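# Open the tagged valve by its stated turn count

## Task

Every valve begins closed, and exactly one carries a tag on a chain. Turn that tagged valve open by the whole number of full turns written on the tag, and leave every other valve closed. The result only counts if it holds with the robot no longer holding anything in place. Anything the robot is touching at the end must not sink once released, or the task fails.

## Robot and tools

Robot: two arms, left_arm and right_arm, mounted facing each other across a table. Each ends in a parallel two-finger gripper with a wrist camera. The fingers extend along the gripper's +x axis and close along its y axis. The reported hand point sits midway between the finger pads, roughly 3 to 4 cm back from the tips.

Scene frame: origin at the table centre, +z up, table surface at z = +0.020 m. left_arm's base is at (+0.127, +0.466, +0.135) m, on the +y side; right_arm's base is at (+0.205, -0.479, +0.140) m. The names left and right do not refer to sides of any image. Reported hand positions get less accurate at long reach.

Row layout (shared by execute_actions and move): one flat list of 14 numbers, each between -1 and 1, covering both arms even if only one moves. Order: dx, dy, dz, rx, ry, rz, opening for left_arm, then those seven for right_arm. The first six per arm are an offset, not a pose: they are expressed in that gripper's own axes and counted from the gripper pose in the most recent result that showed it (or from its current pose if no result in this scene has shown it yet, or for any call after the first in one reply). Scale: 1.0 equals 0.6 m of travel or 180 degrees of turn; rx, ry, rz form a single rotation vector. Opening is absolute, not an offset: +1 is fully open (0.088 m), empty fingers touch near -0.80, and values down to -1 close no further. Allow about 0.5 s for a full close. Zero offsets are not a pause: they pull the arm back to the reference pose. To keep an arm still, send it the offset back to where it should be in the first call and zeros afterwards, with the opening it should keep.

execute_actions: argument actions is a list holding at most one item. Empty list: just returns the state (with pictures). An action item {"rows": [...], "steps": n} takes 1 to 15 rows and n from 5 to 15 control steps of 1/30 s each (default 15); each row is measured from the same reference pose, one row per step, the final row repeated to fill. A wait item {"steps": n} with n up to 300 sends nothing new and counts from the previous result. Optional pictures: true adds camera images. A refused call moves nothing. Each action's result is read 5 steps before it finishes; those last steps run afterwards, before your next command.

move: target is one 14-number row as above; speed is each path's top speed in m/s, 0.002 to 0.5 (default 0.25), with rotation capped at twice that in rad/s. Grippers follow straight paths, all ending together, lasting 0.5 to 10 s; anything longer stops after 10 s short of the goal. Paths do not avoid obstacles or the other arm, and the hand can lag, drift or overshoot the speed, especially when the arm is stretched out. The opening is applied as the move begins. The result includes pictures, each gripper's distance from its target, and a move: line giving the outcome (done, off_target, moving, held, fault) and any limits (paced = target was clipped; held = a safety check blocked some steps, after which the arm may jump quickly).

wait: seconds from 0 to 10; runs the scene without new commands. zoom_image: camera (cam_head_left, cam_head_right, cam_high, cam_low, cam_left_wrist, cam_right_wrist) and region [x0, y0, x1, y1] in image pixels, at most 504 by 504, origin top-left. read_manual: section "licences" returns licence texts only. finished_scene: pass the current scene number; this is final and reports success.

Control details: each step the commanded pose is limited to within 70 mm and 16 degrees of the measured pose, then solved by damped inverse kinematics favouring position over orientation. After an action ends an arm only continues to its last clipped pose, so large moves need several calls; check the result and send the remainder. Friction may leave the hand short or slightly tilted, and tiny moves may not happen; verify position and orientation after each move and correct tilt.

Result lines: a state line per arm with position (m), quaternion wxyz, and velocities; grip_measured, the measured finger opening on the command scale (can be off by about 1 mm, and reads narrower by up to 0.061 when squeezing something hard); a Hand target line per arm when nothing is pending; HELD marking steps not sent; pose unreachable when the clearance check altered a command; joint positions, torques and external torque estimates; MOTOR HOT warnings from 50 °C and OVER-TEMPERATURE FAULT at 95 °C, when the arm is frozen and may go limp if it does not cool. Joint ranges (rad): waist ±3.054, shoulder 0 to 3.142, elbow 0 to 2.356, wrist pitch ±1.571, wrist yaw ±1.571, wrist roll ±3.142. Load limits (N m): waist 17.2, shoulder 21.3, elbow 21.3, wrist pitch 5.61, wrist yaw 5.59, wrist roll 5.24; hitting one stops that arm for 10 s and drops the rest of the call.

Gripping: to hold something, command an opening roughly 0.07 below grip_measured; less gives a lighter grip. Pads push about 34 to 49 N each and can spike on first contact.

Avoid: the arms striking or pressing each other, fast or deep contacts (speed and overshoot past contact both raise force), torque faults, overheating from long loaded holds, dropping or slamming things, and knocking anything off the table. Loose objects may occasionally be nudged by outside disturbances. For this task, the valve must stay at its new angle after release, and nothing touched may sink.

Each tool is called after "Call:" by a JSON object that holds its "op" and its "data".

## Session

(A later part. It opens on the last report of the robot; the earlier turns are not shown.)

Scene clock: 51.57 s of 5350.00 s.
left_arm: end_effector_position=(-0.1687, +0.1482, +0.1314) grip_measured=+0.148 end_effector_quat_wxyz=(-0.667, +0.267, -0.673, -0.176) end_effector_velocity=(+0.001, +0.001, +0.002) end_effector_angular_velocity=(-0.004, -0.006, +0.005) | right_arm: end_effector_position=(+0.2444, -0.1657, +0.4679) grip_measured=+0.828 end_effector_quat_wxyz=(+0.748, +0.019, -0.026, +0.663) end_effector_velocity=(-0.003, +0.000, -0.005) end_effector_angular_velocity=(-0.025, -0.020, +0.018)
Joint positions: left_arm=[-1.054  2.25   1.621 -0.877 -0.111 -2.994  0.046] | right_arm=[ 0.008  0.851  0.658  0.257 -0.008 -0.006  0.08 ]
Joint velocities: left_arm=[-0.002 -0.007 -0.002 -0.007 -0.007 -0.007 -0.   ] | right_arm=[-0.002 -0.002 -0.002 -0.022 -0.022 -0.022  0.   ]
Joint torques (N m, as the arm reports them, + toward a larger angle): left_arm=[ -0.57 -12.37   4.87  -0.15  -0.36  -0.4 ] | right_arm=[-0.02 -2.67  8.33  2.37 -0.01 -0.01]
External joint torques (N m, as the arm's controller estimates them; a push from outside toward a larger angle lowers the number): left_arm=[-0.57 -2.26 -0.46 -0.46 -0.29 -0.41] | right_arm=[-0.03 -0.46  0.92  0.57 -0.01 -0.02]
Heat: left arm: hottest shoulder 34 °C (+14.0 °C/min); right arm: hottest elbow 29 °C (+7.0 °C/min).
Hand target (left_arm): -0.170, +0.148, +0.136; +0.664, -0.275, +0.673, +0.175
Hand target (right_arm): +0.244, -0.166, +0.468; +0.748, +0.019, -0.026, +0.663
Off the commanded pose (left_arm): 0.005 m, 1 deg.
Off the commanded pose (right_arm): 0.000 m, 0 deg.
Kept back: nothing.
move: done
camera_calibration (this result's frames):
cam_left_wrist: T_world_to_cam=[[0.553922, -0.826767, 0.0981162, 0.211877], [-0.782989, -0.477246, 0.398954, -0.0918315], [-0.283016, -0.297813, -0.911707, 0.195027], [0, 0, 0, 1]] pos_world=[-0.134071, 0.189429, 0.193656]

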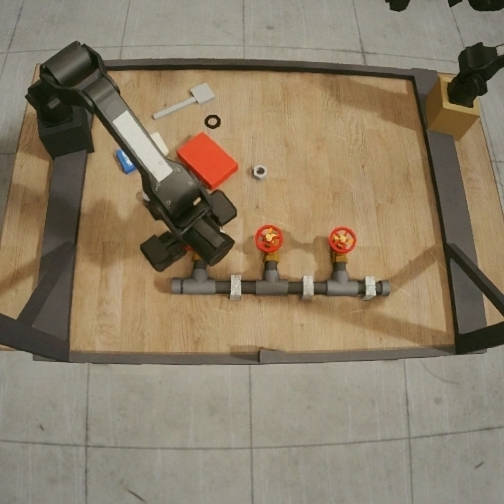

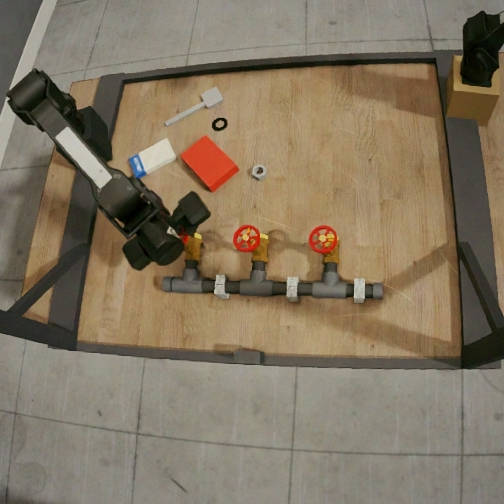

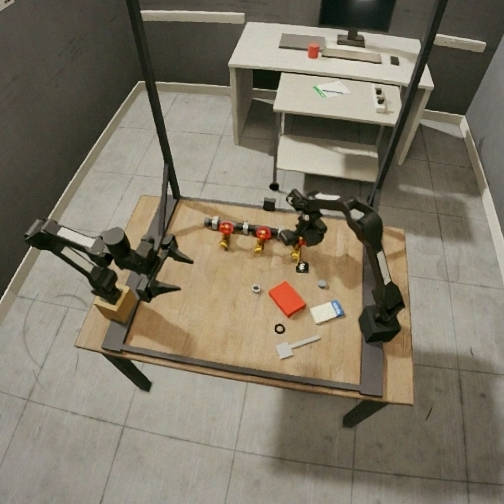

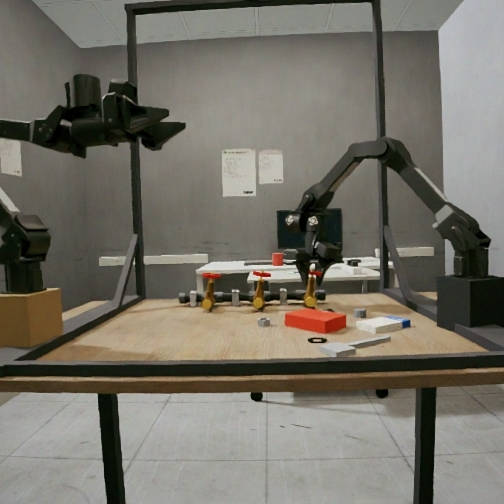

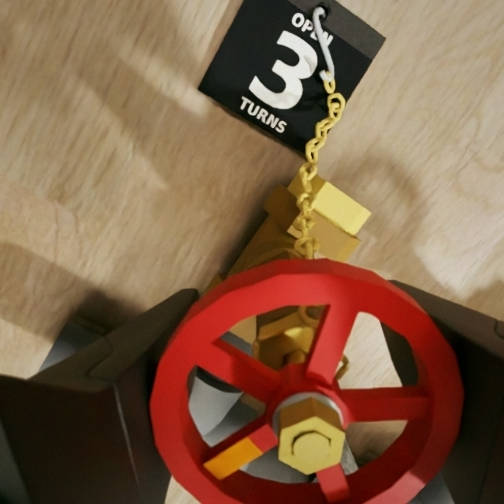

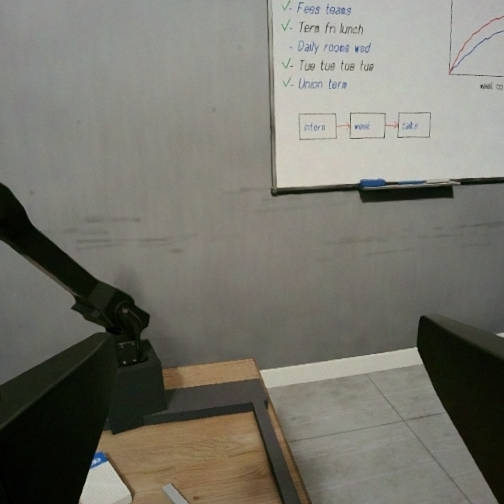

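Call:
{"op": "execute_actions", "data": {"actions": [{"rows":[[0,0,0,0,0,0,0.6,0,0,0,0,0,0,0.83]],"steps":8}]}}

Call:
{"op": "move", "data": {"target": [0,0,0,0.68,0,0,0.6,0,0,0,0,0,0,0.83], "speed": 0.5}}

Call:
{"op": "execute_actions", "data": {"actions": [{"rows":[[0,0,0,0,0,0,0.08,0,0,0,0,0,0,0.83]],"steps":12}]}}

Call:
{"op": "move", "data": {"target": [-0.003,0,0,-0.67,0,0,0.08,0,0,0,0,0,0,0.83], "speed": 0.5}}

Scene clock: 52.20 s of 5350.00 s.
left_arm: end_effector_position=(-0.1683, +0.1485, +0.1311) grip_measured=+0.363 end_effector_quat_wxyz=(-0.668, +0.268, -0.671, -0.177) end_effector_velocity=(-0.006, -0.006, +0.005) end_effector_angular_velocity=(-0.039, +0.030, +0.020) | right_arm: end_effector_position=(+0.2444, -0.1657, +0.4679) grip_measured=+0.828 end_effector_quat_wxyz=(+0.748, +0.019, -0.026, +0.663) end_effector_velocity=(-0.000, -0.000, -0.002) end_effector_angular_velocity=(-0.008, -0.007, +0.004)
Joint positions: left_arm=[-1.054  2.251  1.621 -0.879 -0.113 -2.997  0.057] | right_arm=[ 0.008  0.851  0.658  0.257 -0.008 -0.006  0.08 ]
Joint velocities: left_arm=[-0.002 -0.012 -0.002  0.037 -0.007 -0.022  0.094] | right_arm=[-0.002 -0.002 -0.002 -0.007 -0.007 -0.007  0.   ]
Joint torques (N m, as the arm reports them, + toward a larger angle): left_arm=[ -0.08 -11.53   4.59   0.12  -0.1   -0.08] | right_arm=[-0.03 -2.62  8.3   2.38  0.    0.  ]
External joint torques (N m, as the arm's controller estimates them; a push from outside toward a larger angle lowers the number): left_arm=[-0.09 -1.4  -0.85 -0.21 -0.05 -0.12] | right_arm=[-0.03 -0.41  0.89  0.57  0.   -0.01]
Heat: left arm: hottest shoulder 34 °C (+13.8 °C/min); right arm: hottest elbow 29 °C (+6.9 °C/min).
Steps of this call (steps 1 to 16: nothing new was sent; steps 17 to 19: the first 3 steps of this action). Readings (end_effector_position):
17: left_arm (-0.1685, +0.1484, +0.1311) | right_arm (+0.2444, -0.1657, +0.4679)
18: left_arm (-0.1682, +0.1485, +0.1311) | right_arm (+0.2444, -0.1657, +0.4679)
19: the state above

Scene clock: 55.57 s of 5350.00 s.
left_arm: end_effector_position=(-0.1686, +0.1481, +0.1316) grip_measured=+0.597 end_effector_quat_wxyz=(+0.558, +0.453, +0.480, -0.502) end_effector_velocity=(+0.001, +0.001, +0.000) end_effector_angular_velocity=(-0.000, -0.009, +0.005) | right_arm: end_effector_position=(+0.2444, -0.1657, +0.4679) grip_measured=+0.828 end_effector_quat_wxyz=(+0.748, +0.019, -0.026, +0.663) end_effector_velocity=(-0.000, -0.000, -0.004) end_effector_angular_velocity=(-0.011, +0.008, +0.005)
Joint positions: left_arm=[-1.054  2.25   1.621 -0.877 -0.113 -0.867  0.068] | right_arm=[ 0.008  0.851  0.658  0.257 -0.008 -0.006  0.08 ]
Joint velocities: left_arm=[-0.002 -0.002 -0.002 -0.007 -0.007 -0.007 -0.   ] | right_arm=[-0.002 -0.002 -0.007 -0.007 -0.007  0.007  0.   ]
Joint torques (N m, as the arm reports them, + toward a larger angle): left_arm=[  0.03 -11.48   4.61   0.1   -0.14   0.23] | right_arm=[-0.02 -2.66  8.41  2.38  0.   -0.02]
External joint torques (N m, as the arm's controller estimates them; a push from outside toward a larger angle lowers the number): left_arm=[ 0.03 -1.32 -0.82 -0.33 -0.01  0.23] | right_arm=[-0.02 -0.43  1.02  0.58 -0.01 -0.03]
Heat: left arm: hottest shoulder 34 °C (+13.0 °C/min); right arm: hottest elbow 29 °C (+6.5 °C/min).
Hand target (left_arm): -0.169, +0.148, +0.132; +0.557, +0.455, +0.479, -0.504
Hand target (right_arm): +0.244, -0.166, +0.468; +0.748, +0.019, -0.026, +0.663
Off your previous action's commanded pose (left_arm): 0.000 m, 0 deg at its last step (step 5 of this call).
Off your previous action's commanded pose (right_arm): 0.000 m, 0 deg at its last step (step 5 of this call).
Off the commanded pose (left_arm): 0.000 m, 0 deg.
Off the commanded pose (right_arm): 0.000 m, 0 deg.
Kept back: nothing.
move: done
camera_calibration (this result's frames):
cam_left_wrist: T_world_to_cam=[[-0.997914, -0.0372306, -0.0527374, -0.146974], [-0.0488967, 0.969306, 0.240945, -0.16159], [0.0421481, 0.243021, -0.969105, 0.17746], [0, 0, 0, 1]] pos_world=[-0.162048, 0.108031, 0.203161]

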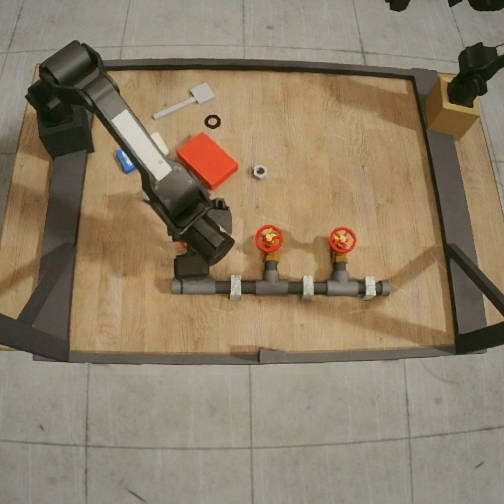

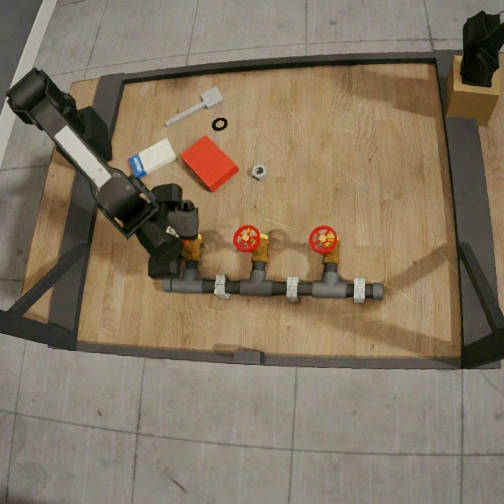

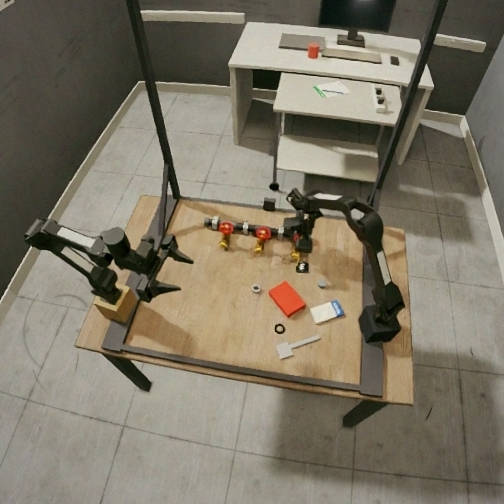

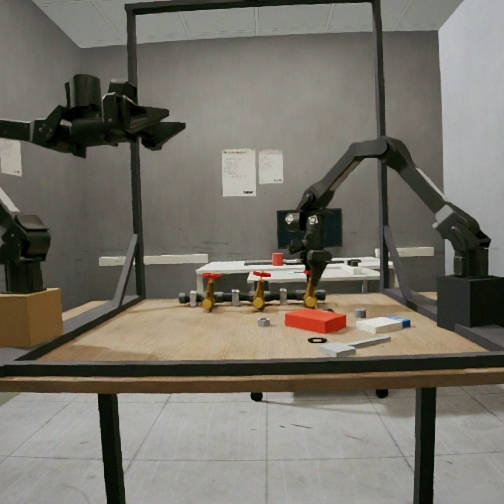

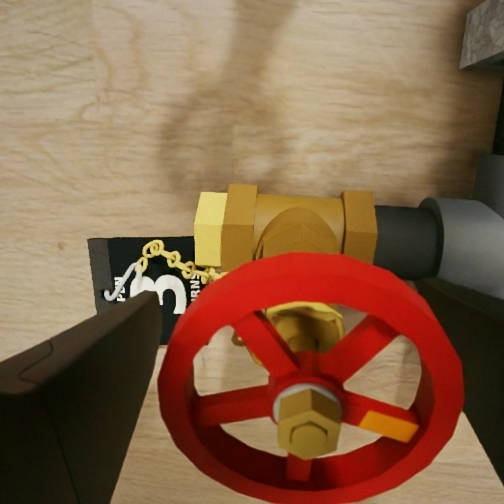

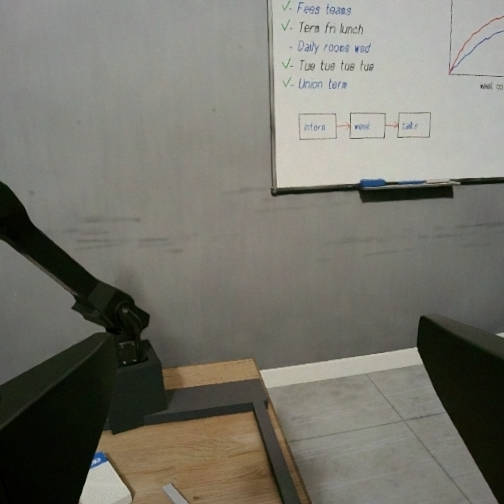

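Scene clock: 55.80 s of 5350.00 s.
left_arm: end_effector_position=(-0.1690, +0.1482, +0.1316) grip_measured=+0.165 end_effector_quat_wxyz=(+0.558, +0.453, +0.481, -0.503) end_effector_velocity=(+0.002, +0.005, +0.002) end_effector_angular_velocity=(+0.017, -0.008, -0.010) | right_arm: end_effector_position=(+0.2444, -0.1657, +0.4679) grip_measured=+0.828 end_effector_quat_wxyz=(+0.748, +0.019, -0.026, +0.663) end_effector_velocity=(-0.000, -0.000, -0.004) end_effector_angular_velocity=(-0.013, -0.006, +0.004)
Joint positions: left_arm=[-1.054  2.25   1.621 -0.876 -0.112 -0.867  0.047] | right_arm=[ 0.008  0.851  0.658  0.257 -0.008 -0.006  0.08 ]
Joint velocities: left_arm=[-0.002 -0.007 -0.002 -0.022  0.007  0.007 -0.029] | right_arm=[-0.002 -0.002 -0.007 -0.007 -0.007 -0.007 -0.   ]
Joint torques (N m, as the arm reports them, + toward a larger angle): left_arm=[  0.13 -11.4    4.55   0.01  -0.17   0.06] | right_arm=[-0.04 -2.61  8.32  2.37  0.    0.  ]
External joint torques (N m, as the arm's controller estimates them; a push from outside toward a larger angle lowers the number): left_arm=[-0.06 -1.18 -0.94 -0.44 -0.03  0.06] | right_arm=[-0.04 -0.43  0.99  0.59  0.   -0.01]
Heat: left arm: hottest shoulder 35 °C (+14.0 °C/min); right arm: hottest elbow 29 °C (+6.5 °C/min).
Steps of this call (steps 1 to 7: the first 7 steps of this action). Readings (end_effector_position):
1: left_arm (-0.1686, +0.1481, +0.1316) | right_arm (+0.2444, -0.1657, +0.4679)
2: left_arm (-0.1686, +0.1481, +0.1316) | right_arm (+0.2444, -0.1657, +0.4679)
4: left_arm (-0.1686, +0.1481, +0.1316) | right_arm (+0.2444, -0.1657, +0.4679)
7: the state above

Scene clock: 58.80 s of 5350.00 s.
left_arm: end_effector_position=(-0.1697, +0.1479, +0.1314) grip_measured=+0.152 end_effector_quat_wxyz=(-0.670, +0.255, -0.678, -0.165) end_effector_velocity=(+0.002, +0.002, -0.002) end_effector_angular_velocity=(+0.003, -0.013, +0.005) | right_arm: end_effector_position=(+0.2444, -0.1657, +0.4679) grip_measured=+0.828 end_effector_quat_wxyz=(+0.748, +0.019, -0.026, +0.663) end_effector_velocity=(-0.000, -0.000, -0.005) end_effector_angular_velocity=(-0.023, -0.005, +0.004)
Joint positions: left_arm=[-1.053  2.25   1.621 -0.873 -0.107 -2.958  0.046] | right_arm=[ 0.008  0.851  0.658  0.257 -0.008 -0.006  0.08 ]
Joint velocities: left_arm=[-0.002  0.002 -0.002 -0.007 -0.007 -0.007  0.   ] | right_arm=[-0.002 -0.002 -0.002 -0.022 -0.007 -0.007 -0.   ]
Joint torques (N m, as the arm reports them, + toward a larger angle): left_arm=[ -0.25 -11.84   4.98  -0.6   -0.22  -0.47] | right_arm=[ 0.   -2.64  8.34  2.38 -0.02 -0.01]
External joint torques (N m, as the arm's controller estimates them; a push from outside toward a larger angle lowers the number): left_arm=[-0.25 -1.9  -0.29 -0.92 -0.14 -0.48] | right_arm=[ 0.   -0.41  0.94  0.58 -0.02 -0.01]
Heat: left arm: hottest shoulder 35 °C (+13.3 °C/min); right arm: hottest elbow 29 °C (+6.1 °C/min).
Hand target (left_arm): -0.169, +0.148, +0.133; +0.670, -0.260, +0.675, +0.168
Hand target (right_arm): +0.244, -0.166, +0.468; +0.748, +0.019, -0.026, +0.663
Off your previous action's commanded pose (left_arm): 0.000 m, 0 deg at its last step (step 5 of this call).
Off your previous action's commanded pose (right_arm): 0.000 m, 0 deg at its last step (step 5 of this call).
Off the commanded pose (left_arm): 0.002 m, 1 deg.
Off the commanded pose (right_arm): 0.000 m, 0 deg.
Kept back: nothing.
move: done
camera_calibration (this result's frames):
cam_left_wrist: T_world_to_cam=[[0.524725, -0.845795, 0.0964096, 0.21024], [-0.798646, -0.449916, 0.399676, -0.0995304], [-0.294667, -0.286717, -0.911573, 0.191017], [0, 0, 0, 1]] pos_world=[-0.133521, 0.187808, 0.193637]

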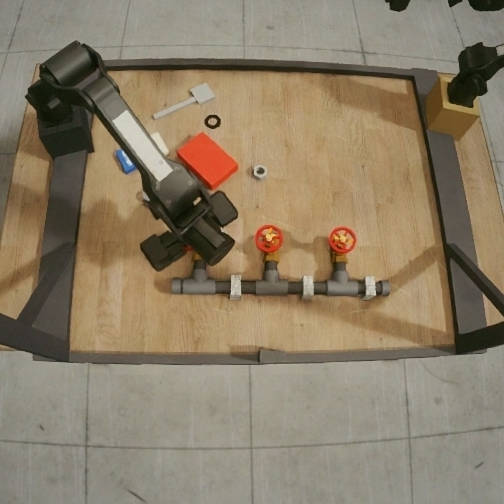

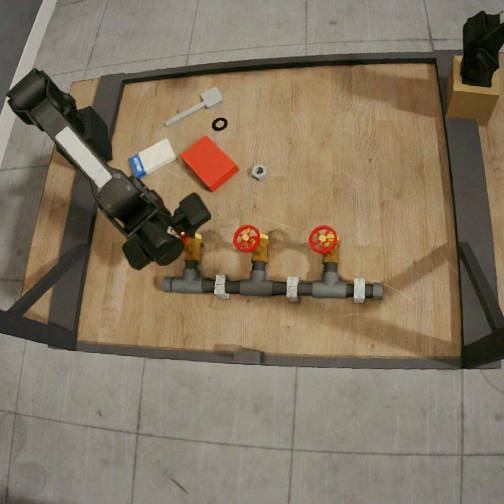

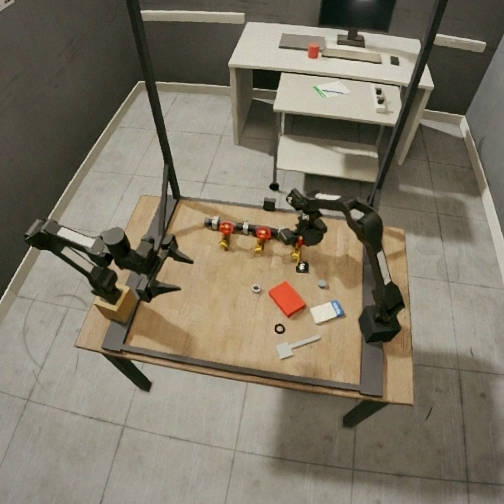

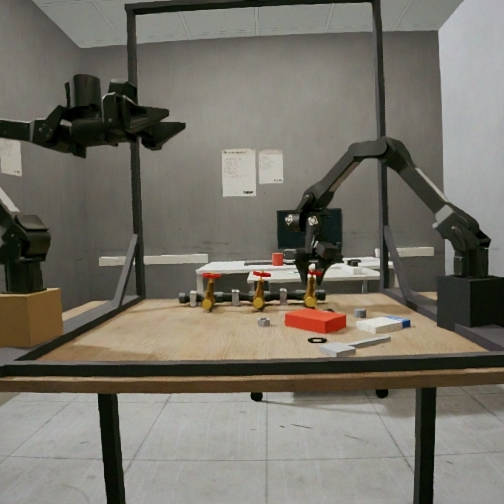

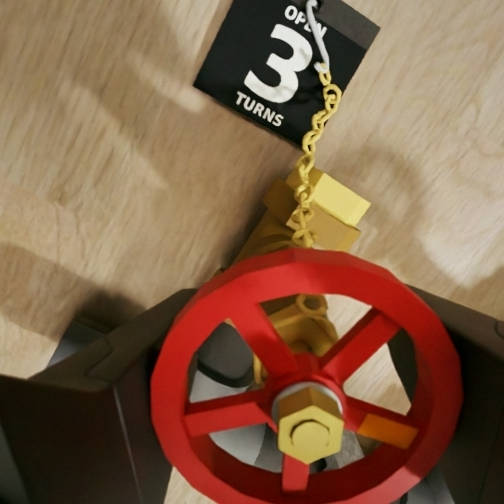

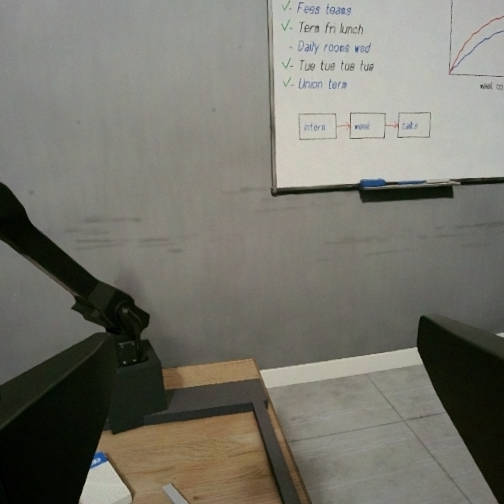

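Call:
{"op": "move", "data": {"target": [0,0,0,-0.035,0,0,0.08,0,0,0,0,0,0,0.83], "speed": 0.3}}

Call:
{"op": "execute_actions", "data": {"actions": [{"rows":[[0,0,0,0,0,0,0.8,0,0,0,0,0,0,0.83]],"steps":8}]}}

Call:
{"op": "move", "data": {"target": [-0.13,0,0,0,0,0,0.8,0,0,0,0,0,0,0.83], "speed": 0.15}}

Scene clock: 59.87 s of 5350.00 s.
left_arm: end_effector_position=(-0.1697, +0.1476, +0.1311) grip_measured=+0.151 end_effector_quat_wxyz=(-0.656, +0.286, -0.669, -0.198) end_effector_velocity=(+0.003, -0.000, +0.001) end_effector_angular_velocity=(-0.010, -0.022, -0.008) | right_arm: end_effector_position=(+0.2444, -0.1657, +0.4679) grip_measured=+0.828 end_effector_quat_wxyz=(+0.748, +0.019, -0.026, +0.663) end_effector_velocity=(-0.000, -0.000, -0.005) end_effector_angular_velocity=(-0.023, -0.005, +0.004)
Joint positions: left_arm=[-1.052  2.251  1.621 -0.871 -0.106 -3.054  0.046] | right_arm=[ 0.008  0.851  0.658  0.257 -0.008 -0.006  0.08 ]
Joint velocities: left_arm=[-0.002 -0.002 -0.002 -0.007 -0.022  0.007  0.   ] | right_arm=[-0.002 -0.002 -0.002 -0.022 -0.007 -0.007 -0.   ]
Joint torques (N m, as the arm reports them, + toward a larger angle): left_arm=[  0.02 -11.39   4.57  -0.07  -0.09  -0.46] | right_arm=[-0.05 -2.67  8.34  2.38  0.01 -0.02]
External joint torques (N m, as the arm's controller estimates them; a push from outside toward a larger angle lowers the number): left_arm=[ 0.   -1.32 -0.76 -0.4  -0.02 -0.47] | right_arm=[-0.05 -0.48  0.96  0.58  0.01 -0.02]
Heat: left arm: hottest shoulder 35 °C (+13.0 °C/min); right arm: hottest elbow 29 °C (+6.0 °C/min).
Hand target (left_arm): -0.170, +0.148, +0.131; +0.655, -0.291, +0.668, +0.202
Hand target (right_arm): +0.244, -0.166, +0.468; +0.748, +0.019, -0.026, +0.663
Off the commanded pose (left_arm): 0.000 m, 1 deg.
Off the commanded pose (right_arm): 0.000 m, 0 deg.
Kept back: nothing.
move: done
camera_calibration (this result's frames):
cam_left_wrist: T_world_to_cam=[[0.60434, -0.791538, 0.0907762, 0.216304], [-0.746719, -0.52299, 0.410965, -0.081458], [-0.277819, -0.316147, -0.907121, 0.197256], [0, 0, 0, 1]] pos_world=[-0.136746, 0.190973, 0.192776]

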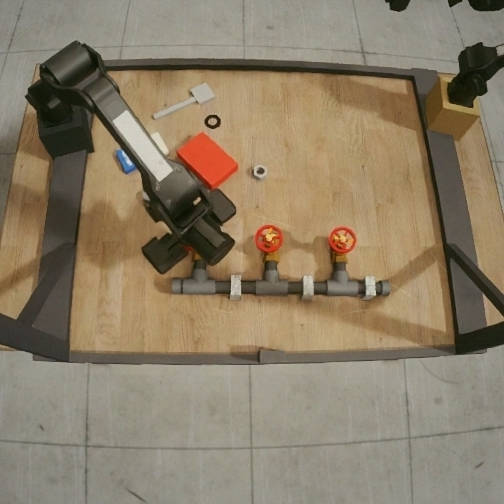

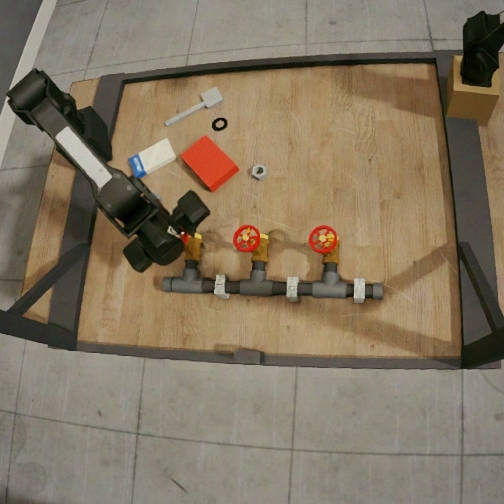

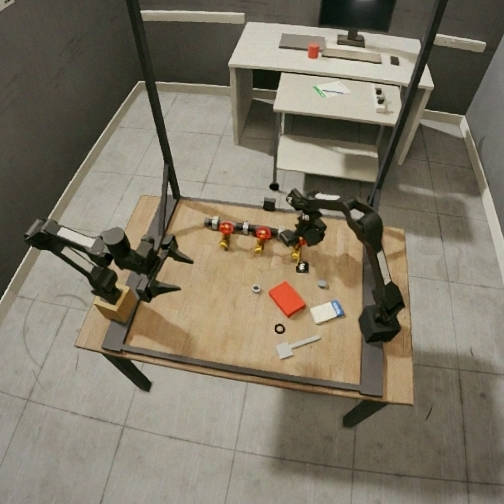

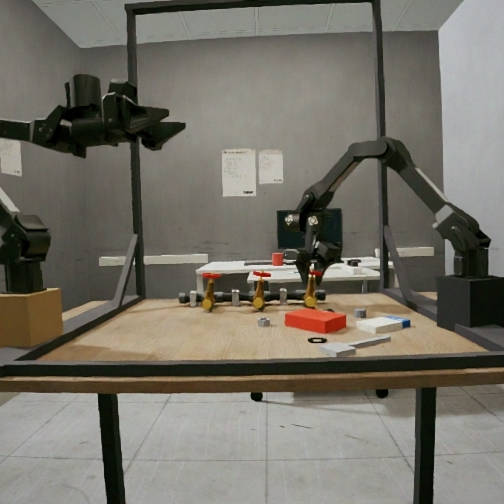

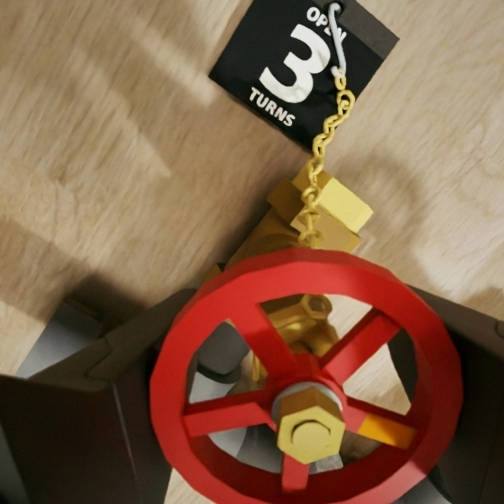

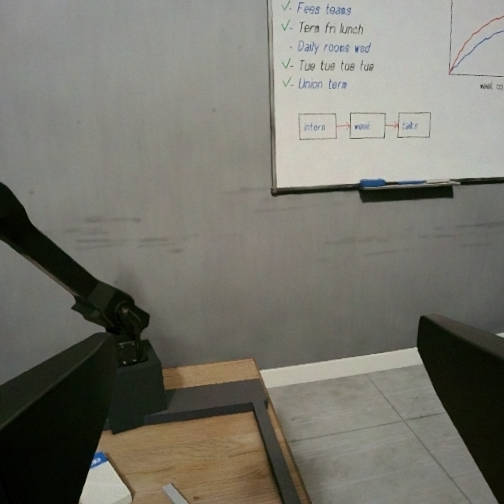

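Scene clock: 59.97 s of 5350.00 s.
left_arm: end_effector_position=(-0.1695, +0.1478, +0.1311) grip_measured=+0.452 end_effector_quat_wxyz=(-0.656, +0.287, -0.669, -0.199) end_effector_velocity=(+0.003, -0.000, +0.000) end_effector_angular_velocity=(-0.000, -0.009, +0.010) | right_arm: end_effector_position=(+0.2444, -0.1657, +0.4679) grip_measured=+0.828 end_effector_quat_wxyz=(+0.748, +0.019, -0.026, +0.663) end_effector_velocity=(-0.000, -0.000, -0.002) end_effector_angular_velocity=(-0.010, -0.021, +0.003)
Joint positions: left_arm=[-1.052  2.251  1.621 -0.872 -0.106 -3.056  0.061] | right_arm=[ 0.008  0.851  0.658  0.257 -0.008 -0.006  0.08 ]
Joint velocities: left_arm=[ 0.002 -0.002 -0.002 -0.007 -0.007 -0.007  0.152] | right_arm=[-0.002 -0.002 -0.002 -0.007 -0.007 -0.022  0.   ]
Joint torques (N m, as the arm reports them, + toward a larger angle): left_arm=[ -0.04 -11.14   4.66   0.05  -0.07  -0.07] | right_arm=[-0.02 -2.67  8.33  2.39  0.01 -0.01]
External joint torques (N m, as the arm's controller estimates them; a push from outside toward a larger angle lowers the number): left_arm=[-0.09 -1.03 -0.72 -0.31  0.   -0.1 ] | right_arm=[-0.03 -0.46  0.92  0.58  0.01 -0.02]
Heat: left arm: hottest shoulder 35 °C (+13.0 °C/min); right arm: hottest elbow 29 °C (+6.0 °C/min).
Steps of this call (steps 1 to 3: the first 3 steps of this action). Readings (end_effector_position):
1: left_arm (-0.1697, +0.1476, +0.1311) | right_arm (+0.2444, -0.1657, +0.4679)
2: left_arm (-0.1695, +0.1478, +0.1311) | right_arm (+0.2444, -0.1657, +0.4679)
3: the state above

Scene clock: 61.57 s of 5350.00 s.
left_arm: end_effector_position=(-0.1696, +0.1585, +0.2022) grip_measured=+0.797 end_effector_quat_wxyz=(-0.662, +0.283, -0.664, -0.201) end_effector_velocity=(+0.001, +0.004, +0.005) end_effector_angular_velocity=(+0.016, -0.005, +0.019) | right_arm: end_effector_position=(+0.2444, -0.1657, +0.4679) grip_measured=+0.828 end_effector_quat_wxyz=(+0.748, +0.019, -0.026, +0.663) end_effector_velocity=(-0.001, -0.001, -0.001) end_effector_angular_velocity=(-0.003, -0.007, +0.004)
Joint positions: left_arm=[-1.07   2.159  1.763 -1.125 -0.106 -3.072  0.078] | right_arm=[ 0.008  0.851  0.658  0.257 -0.008 -0.006  0.08 ]
Joint velocities: left_arm=[-0.002 -0.002  0.017 -0.037  0.007 -0.022  0.   ] | right_arm=[-0.002 -0.007 -0.002 -0.007 -0.007 -0.007 -0.   ]
Joint torques (N m, as the arm reports them, + toward a larger angle): left_arm=[ -0.13 -11.94   5.84  -0.13  -0.1   -0.17] | right_arm=[-0.01 -2.63  8.32  2.38  0.   -0.01]
External joint torques (N m, as the arm's controller estimates them; a push from outside toward a larger angle lowers the number): left_arm=[-0.11 -2.14  0.25 -0.41 -0.04 -0.18] | right_arm=[-0.02 -0.43  0.96  0.59  0.   -0.02]
Heat: left arm: hottest shoulder 35 °C (+13.1 °C/min); right arm: hottest elbow 29 °C (+6.0 °C/min).
Hand target (left_arm): -0.172, +0.157, +0.209; +0.656, -0.287, +0.669, +0.199
Hand target (right_arm): +0.244, -0.166, +0.468; +0.748, +0.019, -0.026, +0.663
Off your previous action's commanded pose (left_arm): 0.000 m, 0 deg at its last step (step 5 of this call).
Off your previous action's commanded pose (right_arm): 0.000 m, 0 deg at its last step (step 5 of this call).
Off the commanded pose (left_arm): 0.007 m, 1 deg.
Off the commanded pose (right_arm): 0.000 m, 0 deg.
Kept back: nothing.
move: done
camera_calibration (this result's frames):
cam_left_wrist: T_world_to_cam=[[0.602856, -0.793035, 0.0875158, 0.219081], [-0.751866, -0.527983, 0.394882, -0.101663], [-0.266948, -0.303857, -0.914554, 0.266592], [0, 0, 0, 1]] pos_world=[-0.137345, 0.201068, 0.264784]

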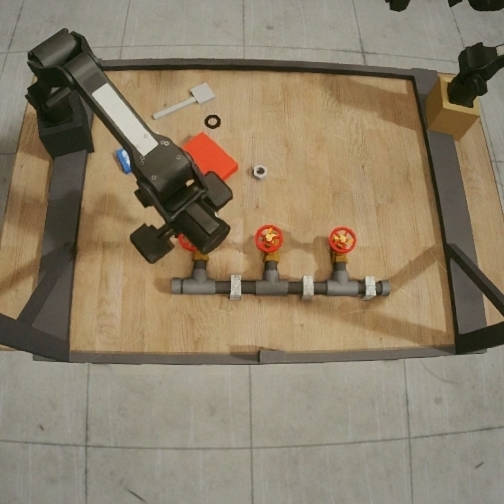

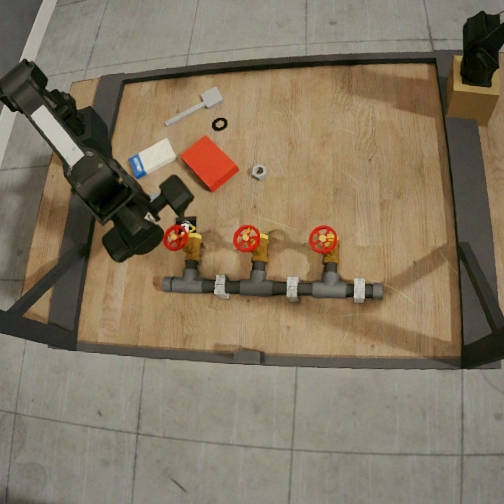

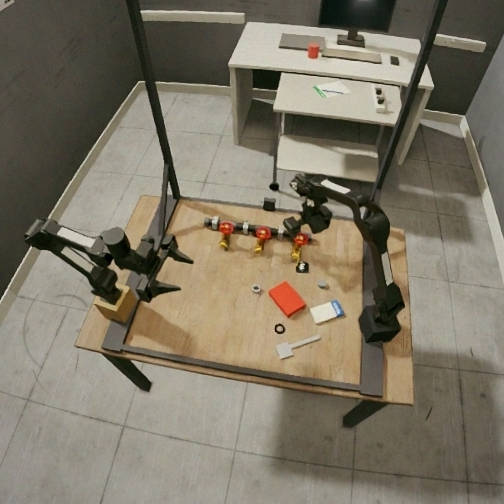

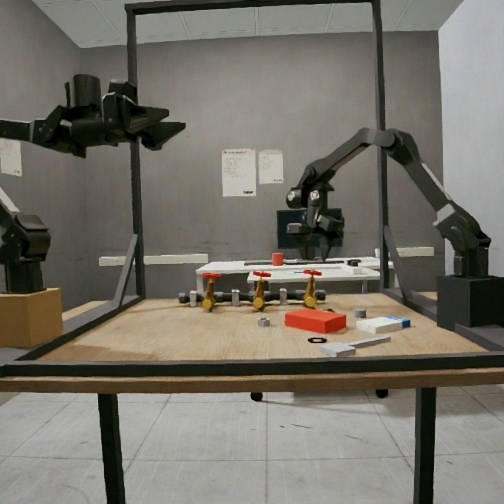

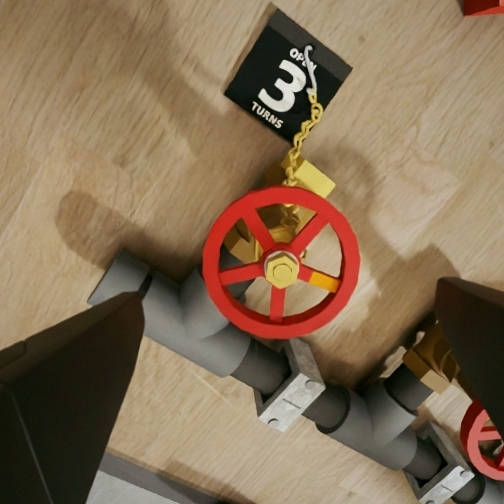

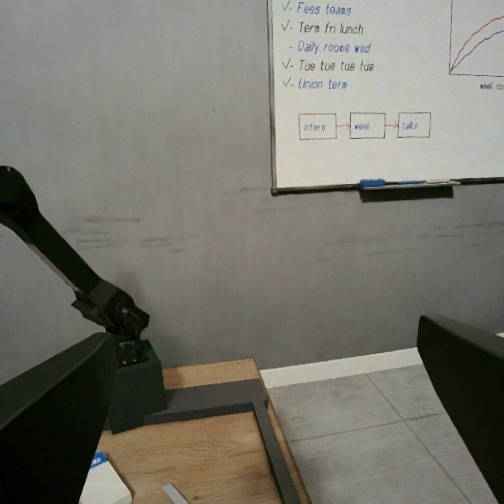

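Matches starting orientation within a few degrees.

Call:
{"op": "finished_scene", "data": {"scene": 1}}

The scene is finished: the task was done.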